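# Drill a hole at the red cross, then replace drill

## Task

Make one hole at the centre of the red cross on the plank. With the drill switched on, keep the bit about perpendicular to the plank and motionless on a single spot there for several seconds, then withdraw it. The bit never really enters the wood and extra pressure achieves nothing. Any time the running bit spends touching, or almost touching, the plank somewhere else, added up past a brief moment, counts against the result. Afterwards set the drill back standing upright in its original place; it must stay there on its own, not because the robot holds it. Finally release it and move the hand away.

## Robot and tools

Robot: one arm (shoulder pan, shoulder lift, elbow, wrist 1, wrist 2, wrist 3) ending in a five-fingered right hand. Joint ranges in rad: pan -3.142 to 3.142, lift -6.283 to 6.283, elbow 0.000 to 3.142, the three wrist joints -6.283 to 6.283. The elbow will not go fully straight. Load limits in N m: pan 303, lift 303, elbow 138, each wrist joint 49.6; a carried object's weight adds to these.

Scene frame: origin on the table surface beneath the arm base, +z up, +y to the left when facing along +x. The base itself may be slightly tilted. Reported positions are in metres, orientation as quaternion wxyz, velocities in m/s and rad/s; printed positions get less accurate far from the base.

Hand point: a spot fixed to the palm, 0.05 m in front of it, where index pad and thumb tip would meet in a pinch. Its +z runs along the extended fingers (which reach 0.06 to 0.07 m past it), +y leaves the palm face, +x crosses the palm toward the little finger. Sideways the hand extends 0.08 m on the little-finger side; on the thumb side 0.02 m when the thumb is turned in front of the palm, otherwise up to 0.09 m. A wrist bracket on the little-finger side sits 0.03 m beyond the point in +y and 0.11 m across the palm and can collide. Rotating, mostly about x or y, shifts the point slightly.

Row format (used by both execute_actions and move): 14 numbers, each in [-1, 1], in this order: dx, dy, dz, rx, ry, rz, little, ring, middle, index, thumb_bend, thumb_turn, force_limit, speed. The first six are an offset (not a pose) of the hand point, expressed in the hand point's own axes and measured from its pose at the start of the action (for the first action of a call, the last pose any result reported). 1.0 equals 0.6 m or 180 degrees; rx, ry, rz form one rotation vector. Finger numbers are absolute targets: -1 open/straight, +1 fully curled; thumb_bend -1 straight to +1 bent; thumb_turn -1 beside the palm to +1 opposite the fingers. A pinch is roughly index +0.22, thumb_bend +0.75, thumb_turn +0.57. force_limit maps -1..+1 linearly to about 0..10 N fingertip load at which a closing motor halts (0..15 N for the two thumb motors); it never halts opening. speed maps -1..+1 to near zero..full, full meaning 0.6 s for a whole finger stroke. Close at speed -0.9 or lower for a soft grip. Wrapping the whole hand (thumb turned in front first) fits objects 0.035 to 0.08 m wide, lying across the palm on the wrist side of the point.

execute_actions(actions): a list of actions; each action is up to 15 rows, one per 1/30 s step, the last row repeated to fill 15 steps (0.5 s). Every row in an action is an offset from the same start pose, not from the row before. Each step the commanded pose is clipped to within 100 mm and 16 degrees of the measured pose, so large offsets need several actions. An empty list just returns state and images.

move(target, speed, stop_force, blocking): target is one 14-number row, offset from the pose in the latest result that shows one. The hand travels a straight path there, lasting 0.5 to 10 s (cut off at 10 s). speed in m/s, 0.002 to 0.5, default 0.25; turning up to twice that in rad/s. It does not avoid obstacles and may overshoot speed near full reach. stop_force, 13 to 80 N, ends the path when the wrist sensor sees that much added push against the motion for 2 steps; then the hand backs up 2 steps and holds. Use it only with slow, non-rotating moves; not valid in the first 0.2 s, nor with blocking=false, and omit it when moving away from something being pressed. The arm is stiff: aiming even a little beyond a firm contact can cause a fault. The result adds a move: line with the ending (done, off_target, moving, held, fault, contact) and limits such as paced or held, plus distance to target. blocking=false returns after 0.5 s; check with wait(0); other motions are refused until it ends.

wait(seconds): 0 to 10, holds the last command. stop(): brakes a running move. zoom_image(camera, region): camera is cam_high (672x504), cam_low (672x504) or cam_wrist (504x504); region [x0, y0, x1, y1] in pixels from the top-left, at most 504 by 504. show_instructions(): displays the reference pages (here: a cordless drill). finished_scene(scene): ends the current scene, given its number; irreversible.

Results: hand point pose and velocities, Hand target, hand_measured, hand_stopped_by (moving, target, force, stalled, fault), hand_load_n (positive pushes a finger open; near zero on all means the grip is lost), Wrist force and Wrist torque in the hand's axes (offset up to about 5.5 N, noise up to 3.4 N, saturating near 100 N; no reading at first is normal), step readings with HELD marks, and a pose unreachable line if the clearance check intervened.

Cautions: contact torque over a joint limit or 150 N external force stops the arm for 10 s. Motors heat while holding loads; a MOTOR HOT line at 70 °C, brakes at 85 °C. Avoid dropping the drill, slamming, hard pushes, or knocking anything off the table, which fails the task. The robot keeps holding the last command while you think.

Each tool is called in YAML: its name, and indented under it one key for each argument.

## Session

execute_actions:
  actions: []

Scene clock: 0.00 s.
end_effector_position=(+0.6136, +0.2298, +0.3840) hand_measured=(-1.000, -1.000, -1.000, -1.000, -1.000, -1.000) hand_load_n=(+0.0, +0.0, +0.0, +0.0, +0.0, +0.0) hand_stopped_by=(target, target, target, target, target, target) hand_force_limit=0.00 hand_speed=-0.80 end_effector_quat_wxyz=(-0.209, +0.789, +0.489, +0.308) end_effector_velocity=(+0.000, -0.000, +0.000) end_effector_angular_velocity=(+0.000, -0.001, -0.000)
Joint positions: [-0.176 -1.456  1.883  0.878  0.852  0.427]
Joint velocities: [-0.    -0.001  0.    -0.001 -0.001  0.   ]
Motor temperatures (°C, as the motors report them): [21 21 18 26 25 28]
Wrist force (N, on the end effector, along its own x y z axes, offset not removed): no reading
Wrist torque (N m, same axes, about the end effector's origin, offset not removed): no reading
Hand target: +0.614, +0.230, +0.384; -0.209, +0.789, +0.489, +0.308

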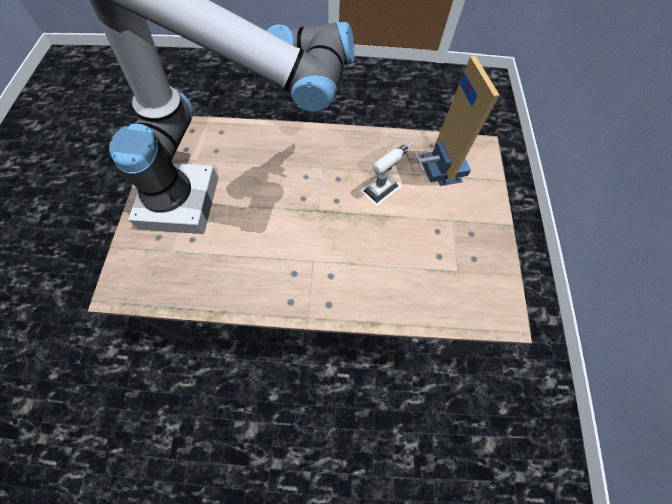

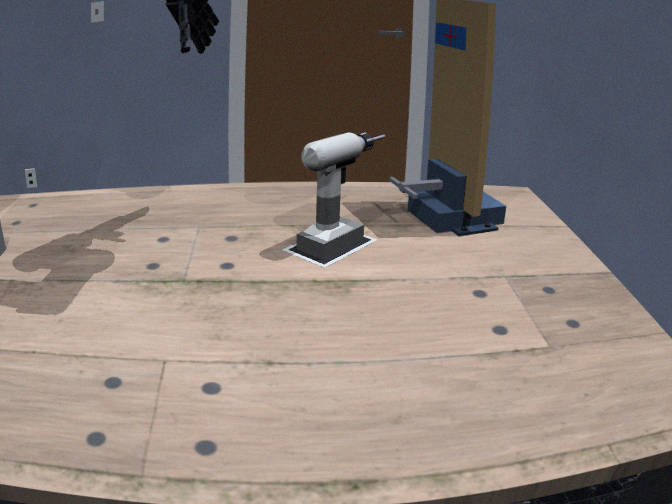

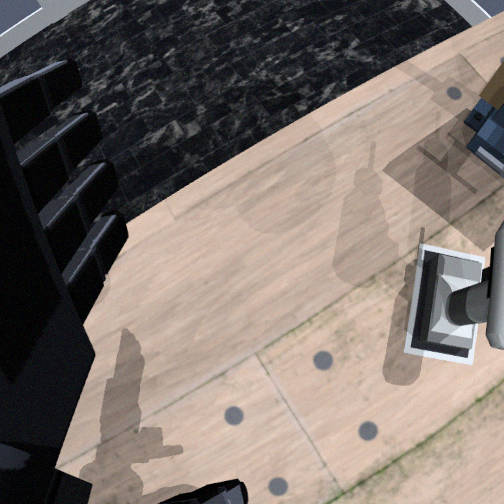

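zoom_image:
  camera: "cam_high"
  region: [340,50,520,230]

Region (340, 50, 520, 230) of cam_high's 672x504 image, scaled by 2.800, with more detail than that image has.

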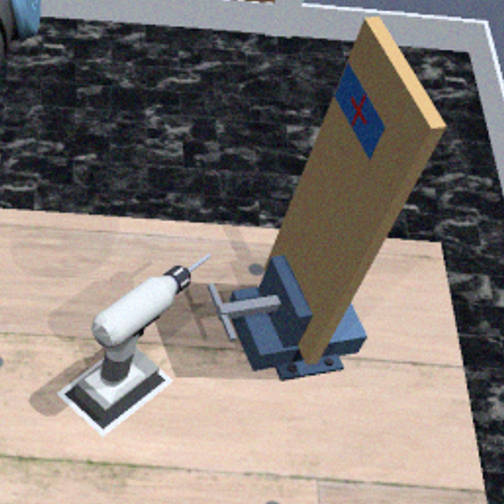

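move:
  target: [0,0,0,-0.189,-0.073,-0.439,-1,-1,-1,-1,-1,1,1,0]
  speed: 0.4

move:
  target: [0,0,0,-0.189,-0.073,-0.439,-1,-1,-1,-1,-1,1,1,0]
  speed: 0.4

Scene clock: 33.43 s.
end_effector_position=(+0.6136, +0.2297, +0.3841) hand_measured=(-1.000, -1.000, -1.000, -1.000, -1.000, +1.000) hand_load_n=(+0.0, +0.0, +0.0, +0.0, +0.0, +0.0) hand_stopped_by=(target, target, target, target, target, target) hand_force_limit=1.00 hand_speed=0.00 end_effector_quat_wxyz=(+0.304, +0.355, +0.787, +0.404) end_effector_velocity=(+0.001, -0.000, -0.001) end_effector_angular_velocity=(-0.003, -0.007, +0.005)
Joint positions: [-0.196 -1.666  2.248  0.033  1.015 -0.586]
Joint velocities: [-0.003  0.002  0.002 -0.008 -0.005 -0.008]
Motor temperatures (°C, as the motors report them): [21 21 18 26 25 28]
Wrist force (N, on the end effector, along its own x y z axes, offset not removed): [-0.7 1.7 -1.4]
Wrist torque (N m, same axes, about the end effector's origin, offset not removed): [0.22 -0.03 -0.11]
Hand target: +0.614, +0.230, +0.384; +0.304, +0.354, +0.787, +0.404
Off the commanded pose: 0.000 m, 0 deg.
move: done

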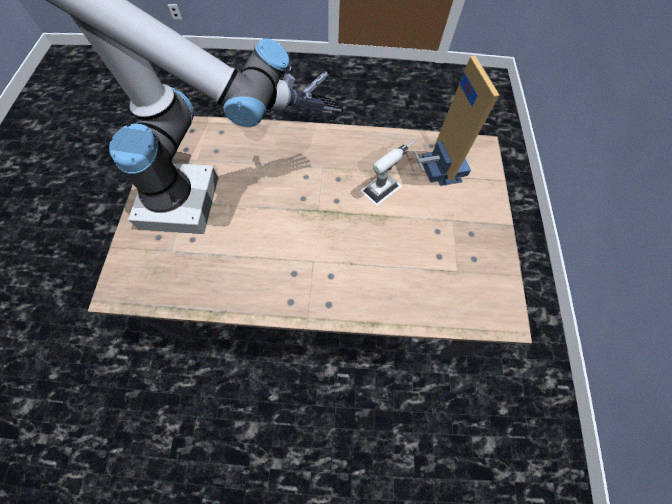

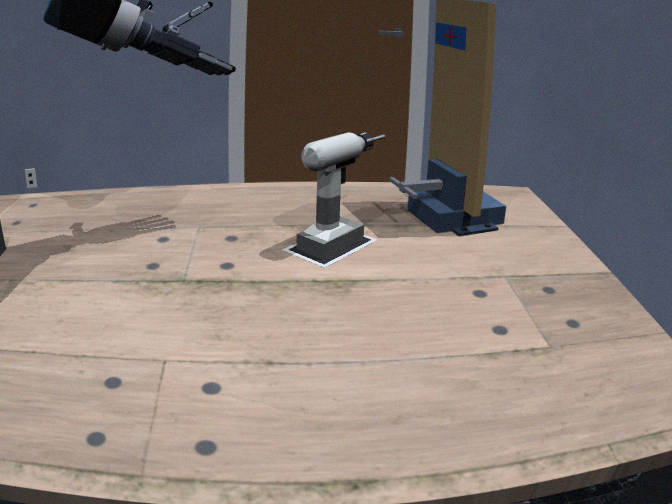

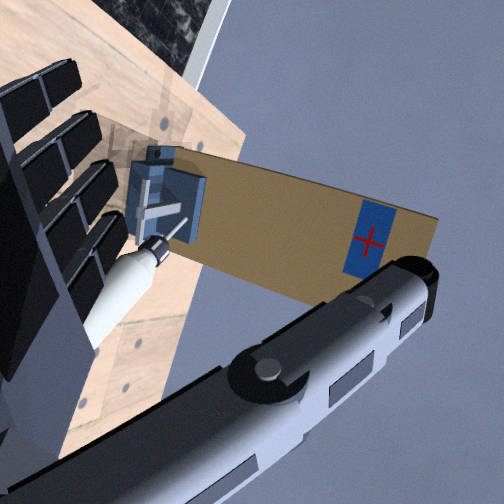

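Scene clock: 35.90 s.
end_effector_position=(+0.6136, +0.2298, +0.3844) hand_measured=(-1.000, -1.000, -1.000, -1.000, -1.000, +1.000) hand_load_n=(+0.0, +0.0, +0.0, +0.0, +0.0, +0.0) hand_stopped_by=(target, target, target, target, target, target) hand_force_limit=1.00 hand_speed=0.00 end_effector_quat_wxyz=(+0.650, -0.274, +0.652, +0.279) end_effector_velocity=(-0.000, +0.000, +0.001) end_effector_angular_velocity=(-0.006, -0.008, +0.005)
Joint positions: [-0.428 -1.525  2.295 -0.761  0.385 -1.578]
Joint velocities: [-0.001  0.    -0.002 -0.001 -0.005 -0.007]
Motor temperatures (°C, as the motors report them): [21 21 18 26 25 28]
Wrist force (N, on the end effector, along its own x y z axes, offset not removed): [0.4 4.9 -1.4]
Wrist torque (N m, same axes, about the end effector's origin, offset not removed): [0.79 -0.06 0.26]
Hand target: +0.614, +0.230, +0.384; +0.650, -0.274, +0.652, +0.278
Off the commanded pose: 0.000 m, 0 deg.
move: done

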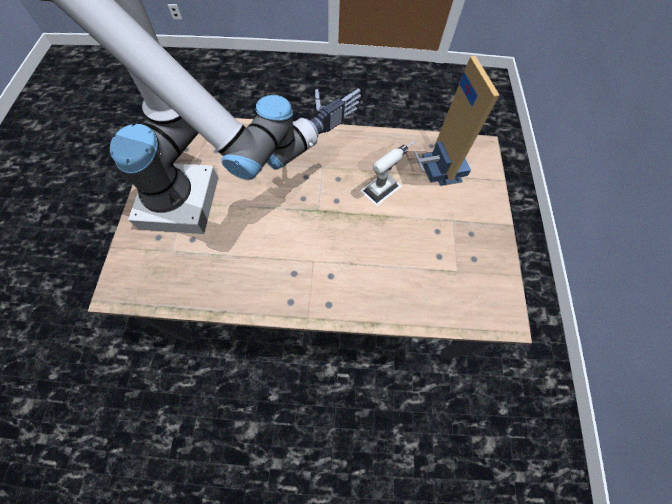

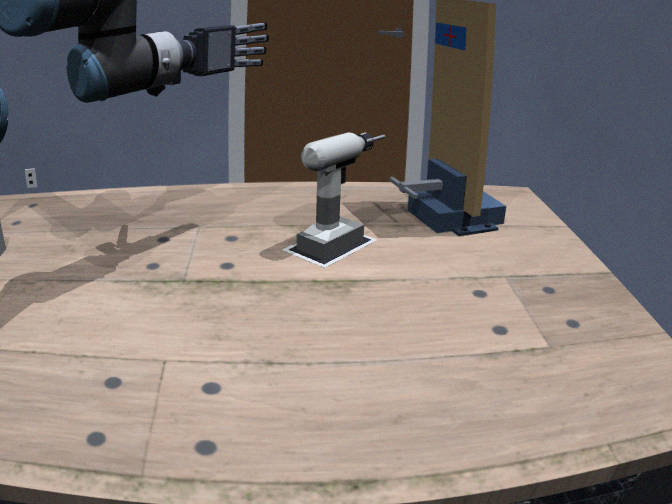

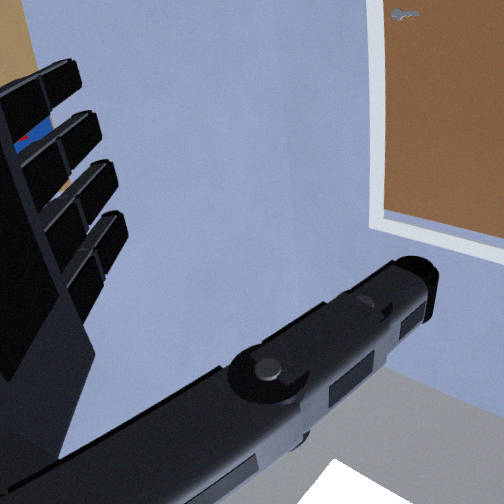

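move:
  target: [0,-0.445,-0.047,0,0,0,-1,-1,-1,-1,-1,1,1,0]
  speed: 0.2

move:
  target: [0.432,0,0,0,0,0,-1,-1,-1,-1,-1,1,1,0]
  speed: 0.12

Scene clock: 69.67 s.
end_effector_position=(+0.7859, +0.0241, +0.3830) hand_measured=(-1.000, -1.000, -1.000, -1.000, -1.000, +1.000) hand_load_n=(+0.0, +0.0, +0.0, +0.0, +0.0, +0.0) hand_stopped_by=(target, target, target, target, target, target) hand_force_limit=1.00 hand_speed=0.00 end_effector_quat_wxyz=(+0.650, -0.274, +0.652, +0.279) end_effector_velocity=(+0.001, -0.001, +0.000) end_effector_angular_velocity=(+0.000, +0.003, +0.001)
Joint positions: [-0.618 -1.219  1.902 -0.668  0.195 -1.584]
Joint velocities: [-0.     0.003 -0.005  0.012 -0.001 -0.007]
Motor temperatures (°C, as the motors report them): [21 21 18 26 25 28]
Wrist force (N, on the end effector, along its own x y z axes, offset not removed): [-4.8 -3.9 -2.0]
Wrist torque (N m, same axes, about the end effector's origin, offset not removed): [-0.66 0.60 -0.24]
Hand target: +0.786, +0.024, +0.383; +0.650, -0.274, +0.652, +0.279
Off the commanded pose: 0.001 m, 0 deg.
move: done

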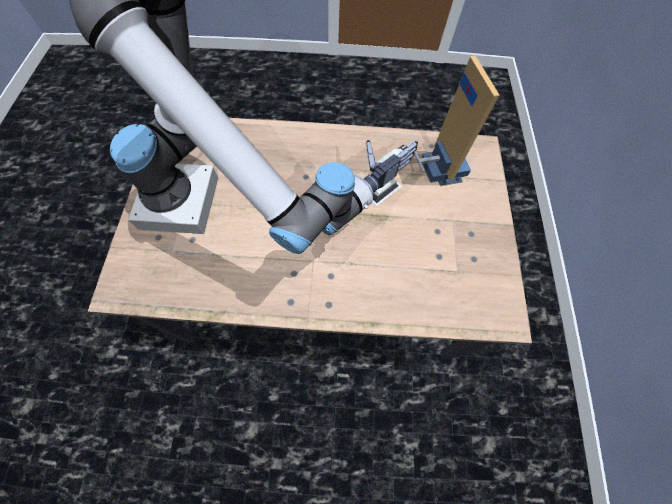

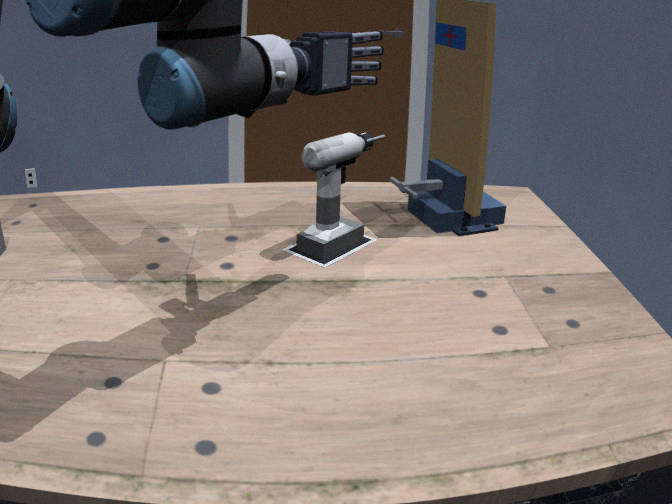

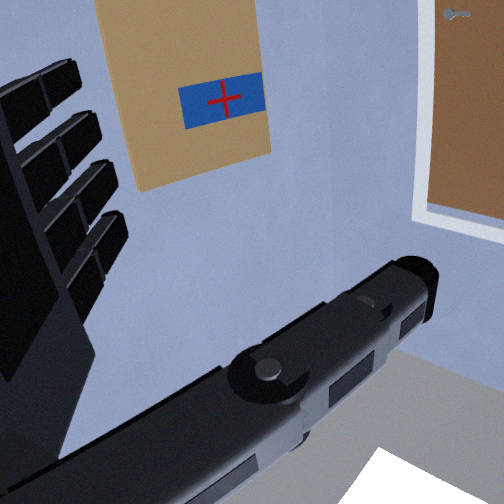

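Scene clock: 72.30 s.
end_effector_position=(+0.7850, +0.0252, +0.1241) hand_measured=(-1.000, -1.000, -1.000, -1.000, -1.000, +1.000) hand_load_n=(+0.0, +0.0, +0.0, +0.0, +0.0, +0.0) hand_stopped_by=(target, target, target, target, target, target) hand_force_limit=1.00 hand_speed=0.00 end_effector_quat_wxyz=(+0.650, -0.274, +0.652, +0.279) end_effector_velocity=(-0.000, +0.001, -0.001) end_effector_angular_velocity=(+0.000, -0.003, +0.001)
Joint positions: [-0.619 -0.865  1.969 -1.089  0.194 -1.585]
Joint velocities: [ 0.     0.002  0.003 -0.014 -0.     0.008]
Motor temperatures (°C, as the motors report them): [21 21 18 26 25 28]
Wrist force (N, on the end effector, along its own x y z axes, offset not removed): [1.3 2.7 -4.0]
Wrist torque (N m, same axes, about the end effector's origin, offset not removed): [0.54 -0.19 0.05]
Hand target: +0.785, +0.025, +0.124; +0.650, -0.274, +0.652, +0.279
Off the commanded pose: 0.001 m, 0 deg.
move: done

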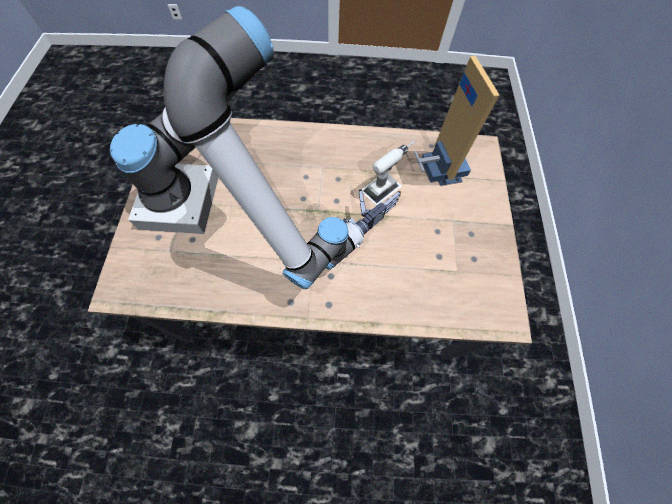

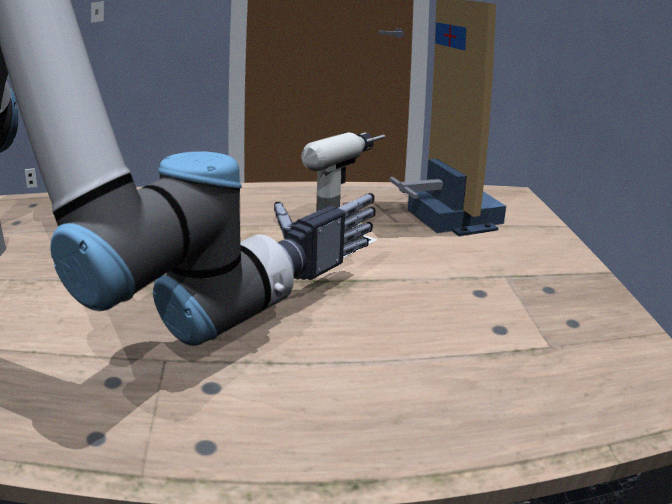

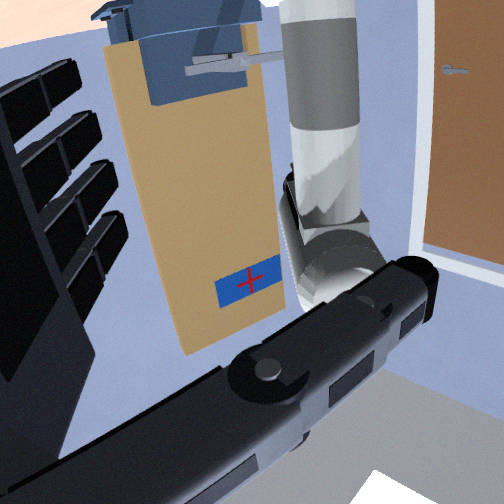

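move:
  target: [0,0.13,0,0,0,0,-1,-1,-1,-1,-1,1,1,0]
  speed: 0.1

move:
  target: [0,0,0.1,0,0,0,-1,-1,-1,-1,-1,1,1,0]
  speed: 0.05

Scene clock: 84.10 s.
end_effector_position=(+0.7290, +0.0793, +0.1246) hand_measured=(-1.000, -1.000, -1.000, -1.000, -1.000, +1.000) hand_load_n=(+0.0, +0.0, +0.0, +0.0, +0.0, +0.0) hand_stopped_by=(target, target, target, target, target, target) hand_force_limit=1.00 hand_speed=0.00 end_effector_quat_wxyz=(+0.650, -0.274, +0.652, +0.279) end_effector_velocity=(-0.001, +0.001, +0.000) end_effector_angular_velocity=(-0.000, -0.002, +0.000)
Joint positions: [-0.593 -0.918  2.111 -1.178  0.22  -1.584]
Joint velocities: [ 0.001 -0.002  0.004 -0.009  0.     0.004]
Motor temperatures (°C, as the motors report them): [21 21 18 26 25 28]
Wrist force (N, on the end effector, along its own x y z axes, offset not removed): [-3.2 2.1 -1.8]
Wrist torque (N m, same axes, about the end effector's origin, offset not removed): [0.38 0.54 -0.21]
Hand target: +0.729, +0.079, +0.125; +0.650, -0.274, +0.652, +0.279
Off the commanded pose: 0.000 m, 0 deg.
move: done

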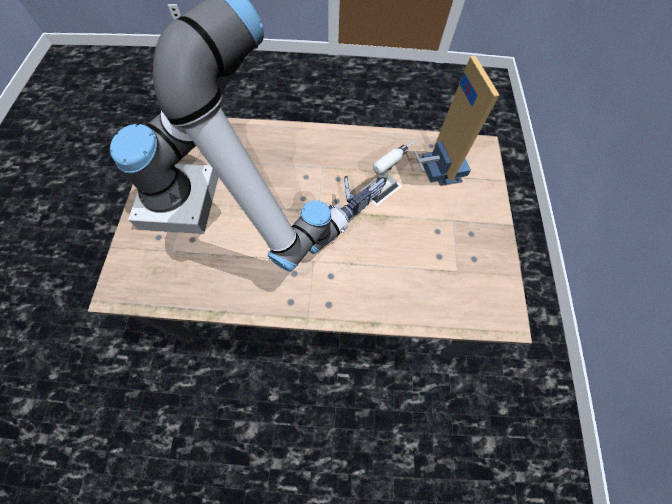

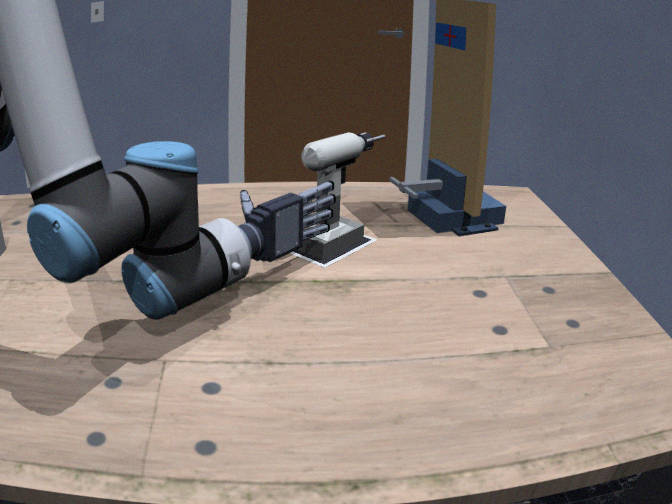

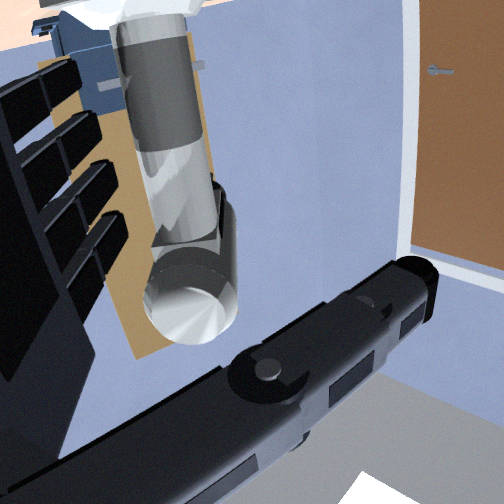

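Scene clock: 85.67 s.
end_effector_position=(+0.7706, +0.1223, +0.1245) hand_measured=(-1.000, -1.000, -1.000, -1.000, -1.000, +1.000) hand_load_n=(+0.0, +0.0, +0.0, +0.0, +0.0, +0.0) hand_stopped_by=(target, target, target, target, target, target) hand_force_limit=1.00 hand_speed=0.00 end_effector_quat_wxyz=(+0.650, -0.274, +0.652, +0.279) end_effector_velocity=(+0.001, +0.001, -0.000) end_effector_angular_velocity=(+0.000, +0.000, +0.000)
Joint positions: [-0.497 -0.895  2.048 -1.143  0.316 -1.58 ]
Joint velocities: [ 0.003  0.001 -0.003  0.002  0.003  0.   ]
Motor temperatures (°C, as the motors report them): [21 21 18 26 25 28]
Wrist force (N, on the end effector, along its own x y z axes, offset not removed): [-5.9 -4.2 -2.1]
Wrist torque (N m, same axes, about the end effector's origin, offset not removed): [-0.59 1.07 -0.36]
Hand target: +0.771, +0.122, +0.124; +0.650, -0.274, +0.652, +0.279
Off the commanded pose: 0.000 m, 0 deg.
move: done

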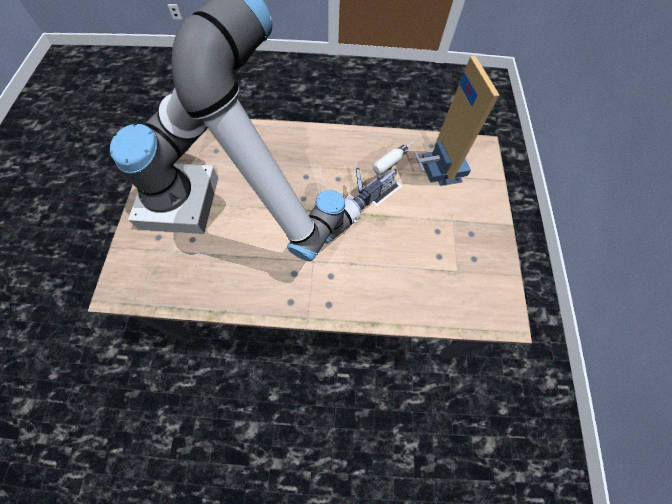

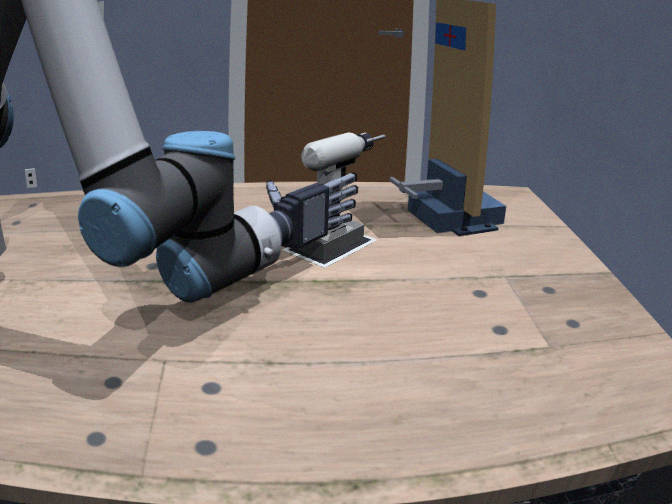

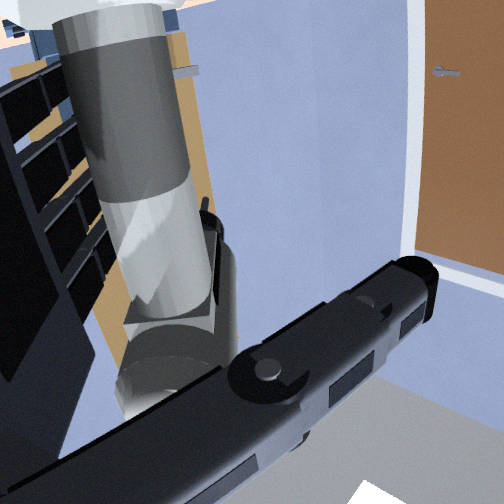

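move:
  target: [0,-0.005,0.108,0,0,0,-1,-1,-1,-1,-1,1,1,0]
  speed: 0.04

Scene clock: 93.30 s.
end_effector_position=(+0.8176, +0.1667, +0.1244) hand_measured=(-1.000, -1.000, -1.000, -1.000, -1.000, +1.000) hand_load_n=(+0.0, +0.0, +0.0, +0.0, +0.0, +0.0) hand_stopped_by=(target, target, target, target, target, target) hand_force_limit=1.00 hand_speed=0.00 end_effector_quat_wxyz=(+0.650, -0.274, +0.652, +0.279) end_effector_velocity=(+0.001, +0.001, -0.001) end_effector_angular_velocity=(+0.001, +0.003, -0.001)
Joint positions: [-0.403 -0.862  1.965 -1.093  0.41  -1.578]
Joint velocities: [ 0.002  0.002 -0.002  0.003  0.003  0.   ]
Motor temperatures (°C, as the motors report them): [21 21 18 26 25 28]
Wrist force (N, on the end effector, along its own x y z axes, offset not removed): [-5.3 -3.9 -4.1]
Wrist torque (N m, same axes, about the end effector's origin, offset not removed): [-0.32 1.00 -0.63]
Hand target: +0.818, +0.167, +0.124; +0.650, -0.274, +0.652, +0.279
Off the commanded pose: 0.000 m, 0 deg.
move: done

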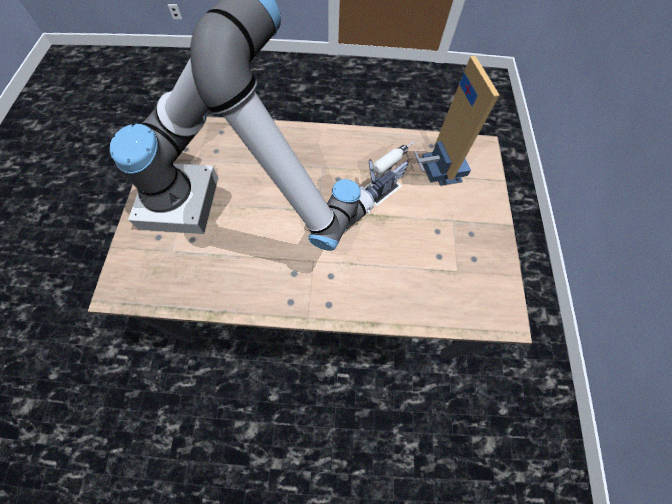

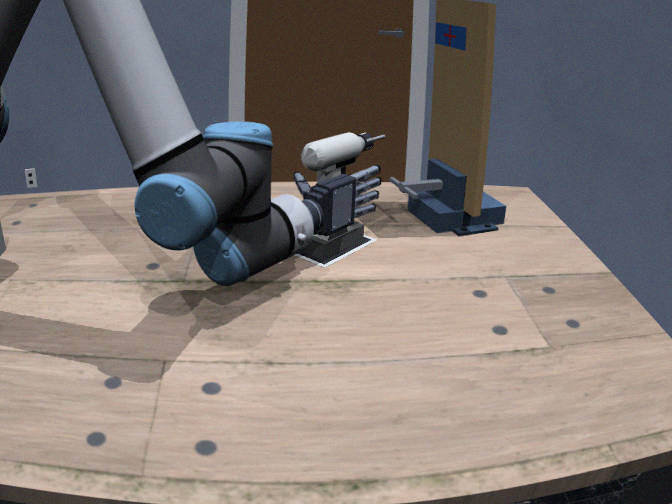

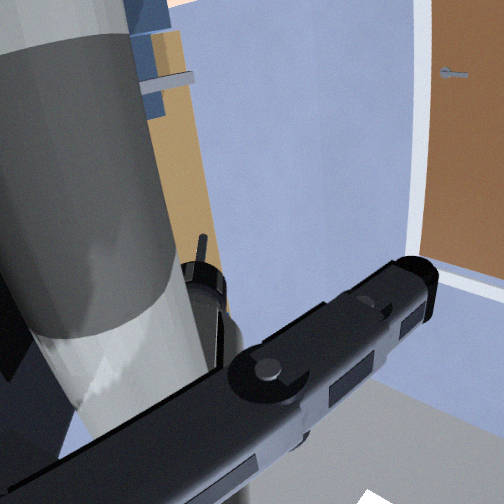

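execute_actions:
  actions:
    - [[0,0,0,0,0,0,1,1,1,-1,-1,1,1,0]]
    - [[0,0,0,0,0,0,1,1,1,-1,1,1,1,0]]
    - [[0,0,0,0,0,0,1,1,1,-1,1,1,1,0]]

move:
  target: [-0.45,0,-0.12,0,0,0,1,1,1,-1,1,1,1,0]
  speed: 0.12

zoom_image:
  camera: "cam_low"
  region: [250,0,530,200]

zoom_image:
  camera: "cam_high"
  region: [340,40,520,220]

Scene clock: 106.97 s.
end_effector_position=(+0.8176, +0.1667, +0.1244) hand_measured=(+0.922, +0.910, +0.906, -1.000, -0.158, +1.000) hand_load_n=(+12.5, +12.5, +12.5, +0.0, +16.0, +6.0) hand_stopped_by=(force, force, force, target, force, target) hand_force_limit=1.00 hand_speed=0.00 end_effector_quat_wxyz=(+0.650, -0.274, +0.652, +0.279) end_effector_velocity=(+0.000, +0.000, +0.001) end_effector_angular_velocity=(+0.000, -0.000, +0.001)
Joint positions: [-0.403 -0.862  1.965 -1.093  0.41  -1.578]
Joint velocities: [-0.    -0.001 -0.     0.    -0.001  0.001]
Motor temperatures (°C, as the motors report them): [21 21 18 26 25 28]
Wrist force (N, on the end effector, along its own x y z axes, offset not removed): [-6.6 0.1 -3.5]
Wrist torque (N m, same axes, about the end effector's origin, offset not removed): [0.91 -0.89 -1.29]
Hand target: +0.818, +0.167, +0.124; +0.650, -0.274, +0.652, +0.279
Off the commanded pose: 0.000 m, 0 deg.
Step readings (end_effector_position; steps 1 to 15: 1st action; 16 to 30: 2nd action; 31 to 45: 3rd action):
0: (+0.8177, +0.1668, +0.1244)
1: (+0.8177, +0.1668, +0.1244)
2: (+0.8177, +0.1668, +0.1244)
4: (+0.8177, +0.1668, +0.1244)
8: (+0.8177, +0.1667, +0.1244)
15: (+0.8176, +0.1667, +0.1244)
16: (+0.8176, +0.1667, +0.1244)
17: (+0.8176, +0.1667, +0.1244)
19: (+0.8176, +0.1667, +0.1244)
23: (+0.8176, +0.1667, +0.1244)
30: (+0.8176, +0.1667, +0.1244)
31: (+0.8176, +0.1667, +0.1244)
32: (+0.8176, +0.1667, +0.1244)
34: (+0.8176, +0.1667, +0.1244)
38: (+0.8176, +0.1667, +0.1244)
45: end_effector_position above

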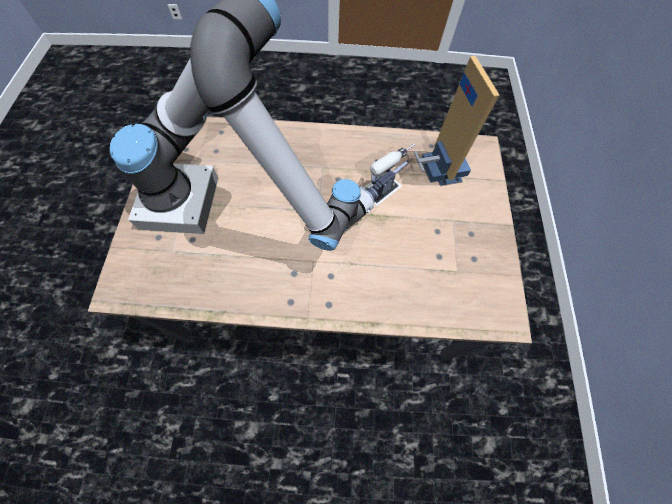

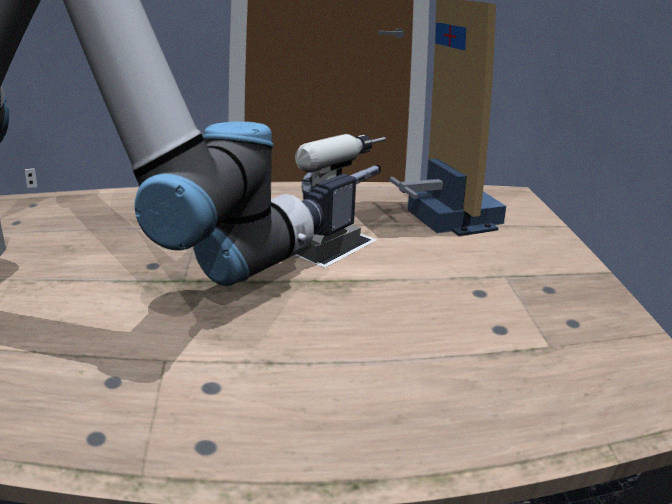

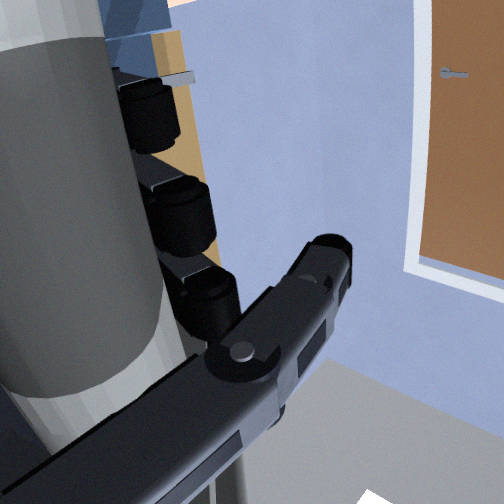

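Scene clock: 109.77 s.
end_effector_position=(+0.7687, +0.1137, +0.3941) hand_measured=(+0.922, +0.910, +0.906, -1.000, -0.158, +1.000) hand_load_n=(+12.0, +13.0, +14.5, +0.0, +10.5, +6.5) hand_stopped_by=(force, force, force, target, force, target) hand_force_limit=1.00 hand_speed=0.00 end_effector_quat_wxyz=(+0.650, -0.274, +0.652, +0.279) end_effector_velocity=(-0.000, -0.001, +0.002) end_effector_angular_velocity=(-0.001, -0.000, +0.000)
Joint positions: [-0.508 -1.286  1.974 -0.677  0.305 -1.58 ]
Joint velocities: [-0.001 -0.003 -0.002  0.007 -0.001 -0.003]
Motor temperatures (°C, as the motors report them): [21 21 18 26 25 28]
Wrist force (N, on the end effector, along its own x y z axes, offset not removed): [8.1 3.0 -0.8]
Wrist torque (N m, same axes, about the end effector's origin, offset not removed): [0.53 -0.03 0.07]
Hand target: +0.769, +0.114, +0.394; +0.650, -0.274, +0.652, +0.279
Off the commanded pose: 0.000 m, 0 deg.
move: done

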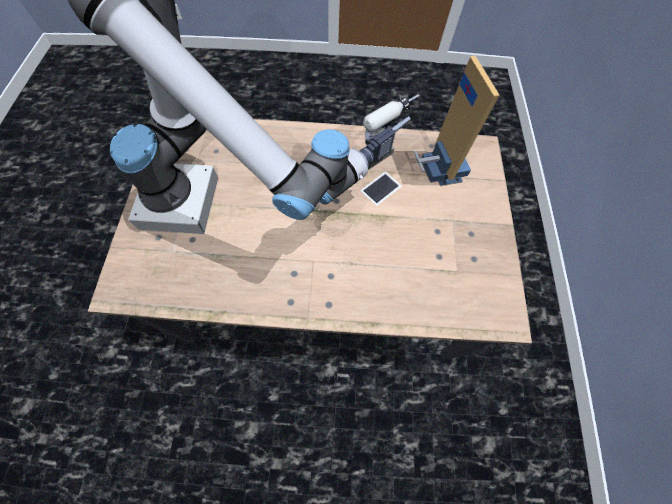

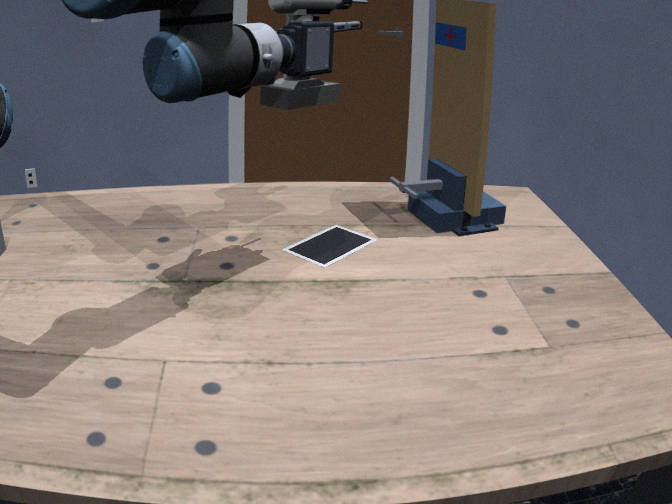

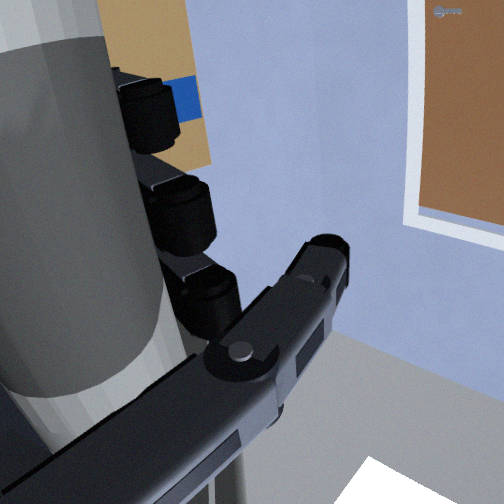

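Region (250, 0, 530, 200) of cam_low's 672x504 image, scaled by 1.800, with more detail than that image has; it fills the top 360 rows of this view, and the rest is white.

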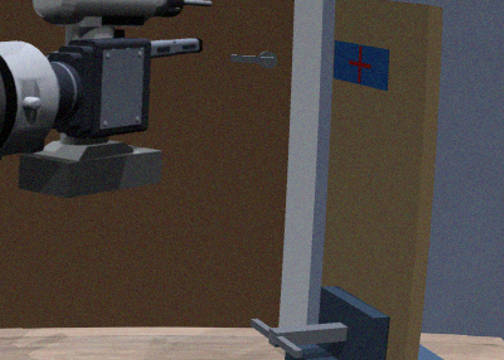

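Region (340, 40, 520, 220) of cam_high's 672x504 image, scaled by 2.800, with more detail than that image has.

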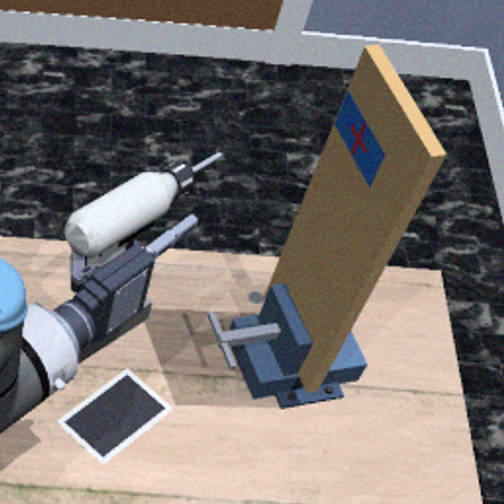

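move:
  target: [0.09,-0.1,-0.007,0.089,0,0,1,1,1,-1,1,1,1,0]
  speed: 0.1

zoom_image:
  camera: "cam_low"
  region: [300,0,520,160]

zoom_image:
  camera: "cam_high"
  region: [360,50,510,200]

Scene clock: 128.77 s.
end_effector_position=(+0.8086, +0.0694, +0.3399) hand_measured=(+0.922, +0.910, +0.906, -1.000, -0.158, +1.000) hand_load_n=(+12.0, +13.0, +14.5, +0.0, +10.5, +6.5) hand_stopped_by=(force, force, force, target, force, target) hand_force_limit=1.00 hand_speed=0.00 end_effector_quat_wxyz=(+0.682, -0.181, +0.684, +0.185) end_effector_velocity=(+0.001, -0.001, -0.001) end_effector_angular_velocity=(+0.000, -0.000, -0.007)
Joint positions: [-0.517 -1.247  2.047 -0.793  0.575 -1.576]
Joint velocities: [ 0.     0.002  0.002 -0.004  0.007  0.001]
Motor temperatures (°C, as the motors report them): [21 21 18 26 25 28]
Wrist force (N, on the end effector, along its own x y z axes, offset not removed): [6.6 -1.6 -3.6]
Wrist torque (N m, same axes, about the end effector's origin, offset not removed): [-0.11 0.30 0.08]
Hand target: +0.809, +0.069, +0.340; +0.682, -0.180, +0.684, +0.185
Off the commanded pose: 0.000 m, 0 deg.
move: done

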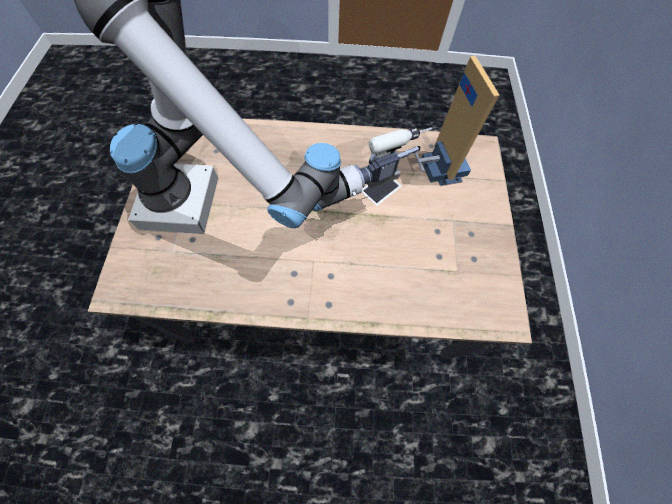

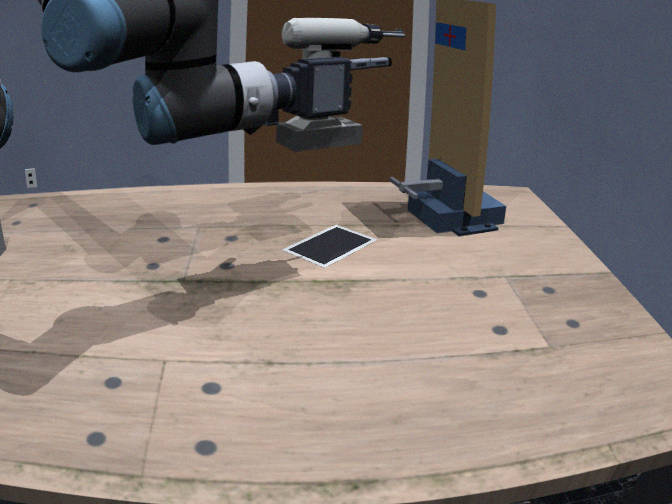

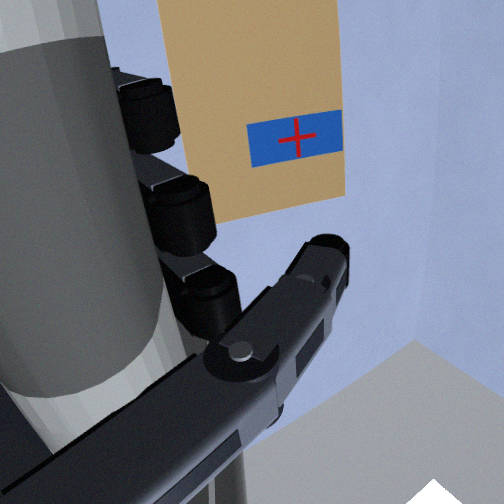

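Region (300, 0, 520, 160) of cam_low's 672x504 image, scaled by 2.291, with more detail than that image has; it fills the top 367 rows of this view, and the rest is white.

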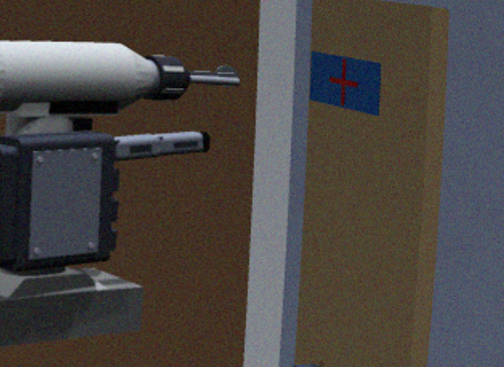

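Region (360, 50, 510, 200) of cam_high's 672x504 image, scaled by 3.360, with more detail than that image has.

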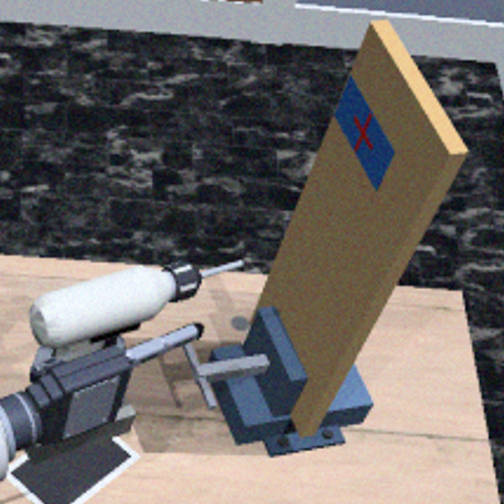

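move:
  target: [0,0.2,0,0,0,0,1,1,1,-1,1,1,1,0]
  speed: 0.1

zoom_image:
  camera: "cam_low"
  region: [300,0,520,160]

zoom_image:
  camera: "cam_high"
  region: [360,50,510,200]

Scene clock: 139.83 s.
end_effector_position=(+0.7487, +0.1731, +0.3405) hand_measured=(+0.922, +0.910, +0.906, -1.000, -0.158, +1.000) hand_load_n=(+12.0, +13.0, +14.5, +0.0, +10.5, +6.5) hand_stopped_by=(force, force, force, target, force, target) hand_force_limit=1.00 hand_speed=0.00 end_effector_quat_wxyz=(+0.682, -0.181, +0.684, +0.185) end_effector_velocity=(-0.001, +0.002, +0.000) end_effector_angular_velocity=(-0.000, -0.001, +0.001)
Joint positions: [-0.388 -1.344  2.184 -0.835  0.703 -1.575]
Joint velocities: [ 0.002 -0.001  0.002 -0.001  0.001 -0.   ]
Motor temperatures (°C, as the motors report them): [21 21 18 26 25 28]
Wrist force (N, on the end effector, along its own x y z axes, offset not removed): [7.4 -0.7 -9.0]
Wrist torque (N m, same axes, about the end effector's origin, offset not removed): [0.40 0.11 0.00]
Hand target: +0.749, +0.173, +0.340; +0.682, -0.181, +0.684, +0.185
Off the commanded pose: 0.000 m, 0 deg.
move: done

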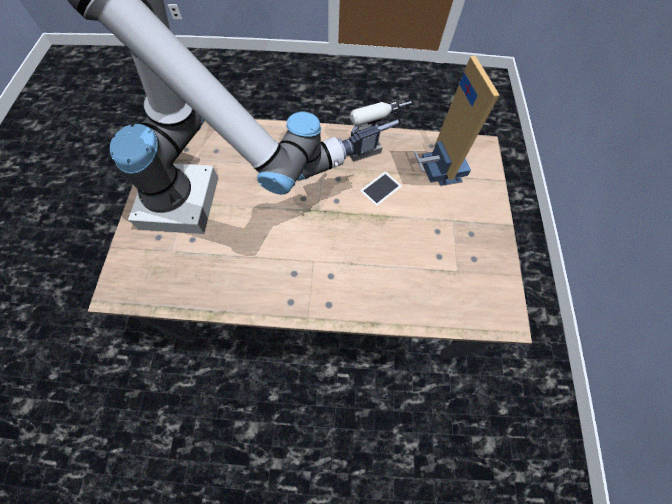

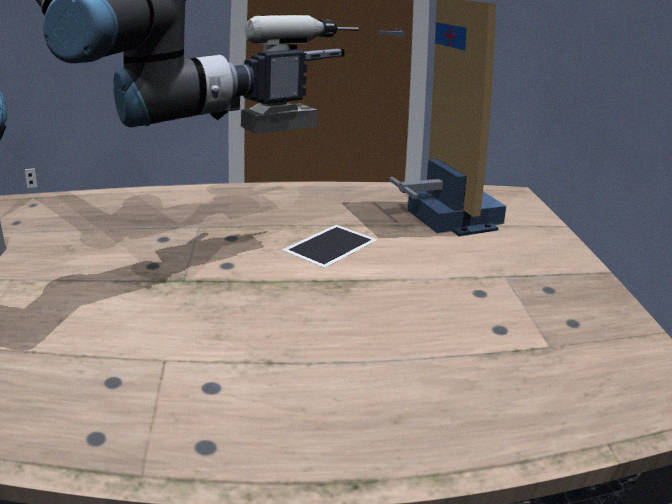

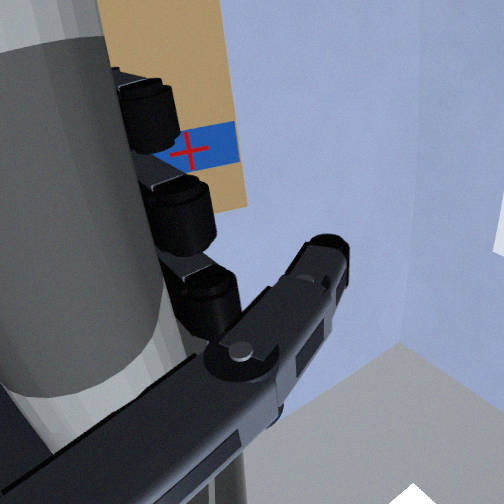

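Region (300, 0, 520, 160) of cam_low's 672x504 image, scaled by 2.291, with more detail than that image has; it fills the top 367 rows of this view, and the rest is white.

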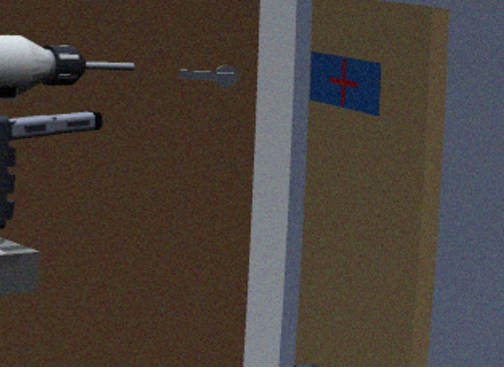

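Region (360, 50, 510, 200) of cam_high's 672x504 image, scaled by 3.360, with more detail than that image has.

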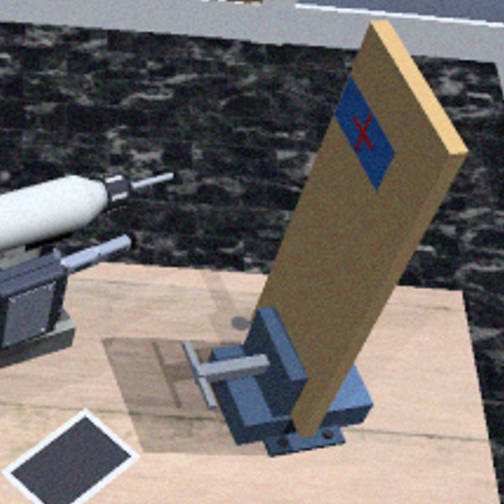

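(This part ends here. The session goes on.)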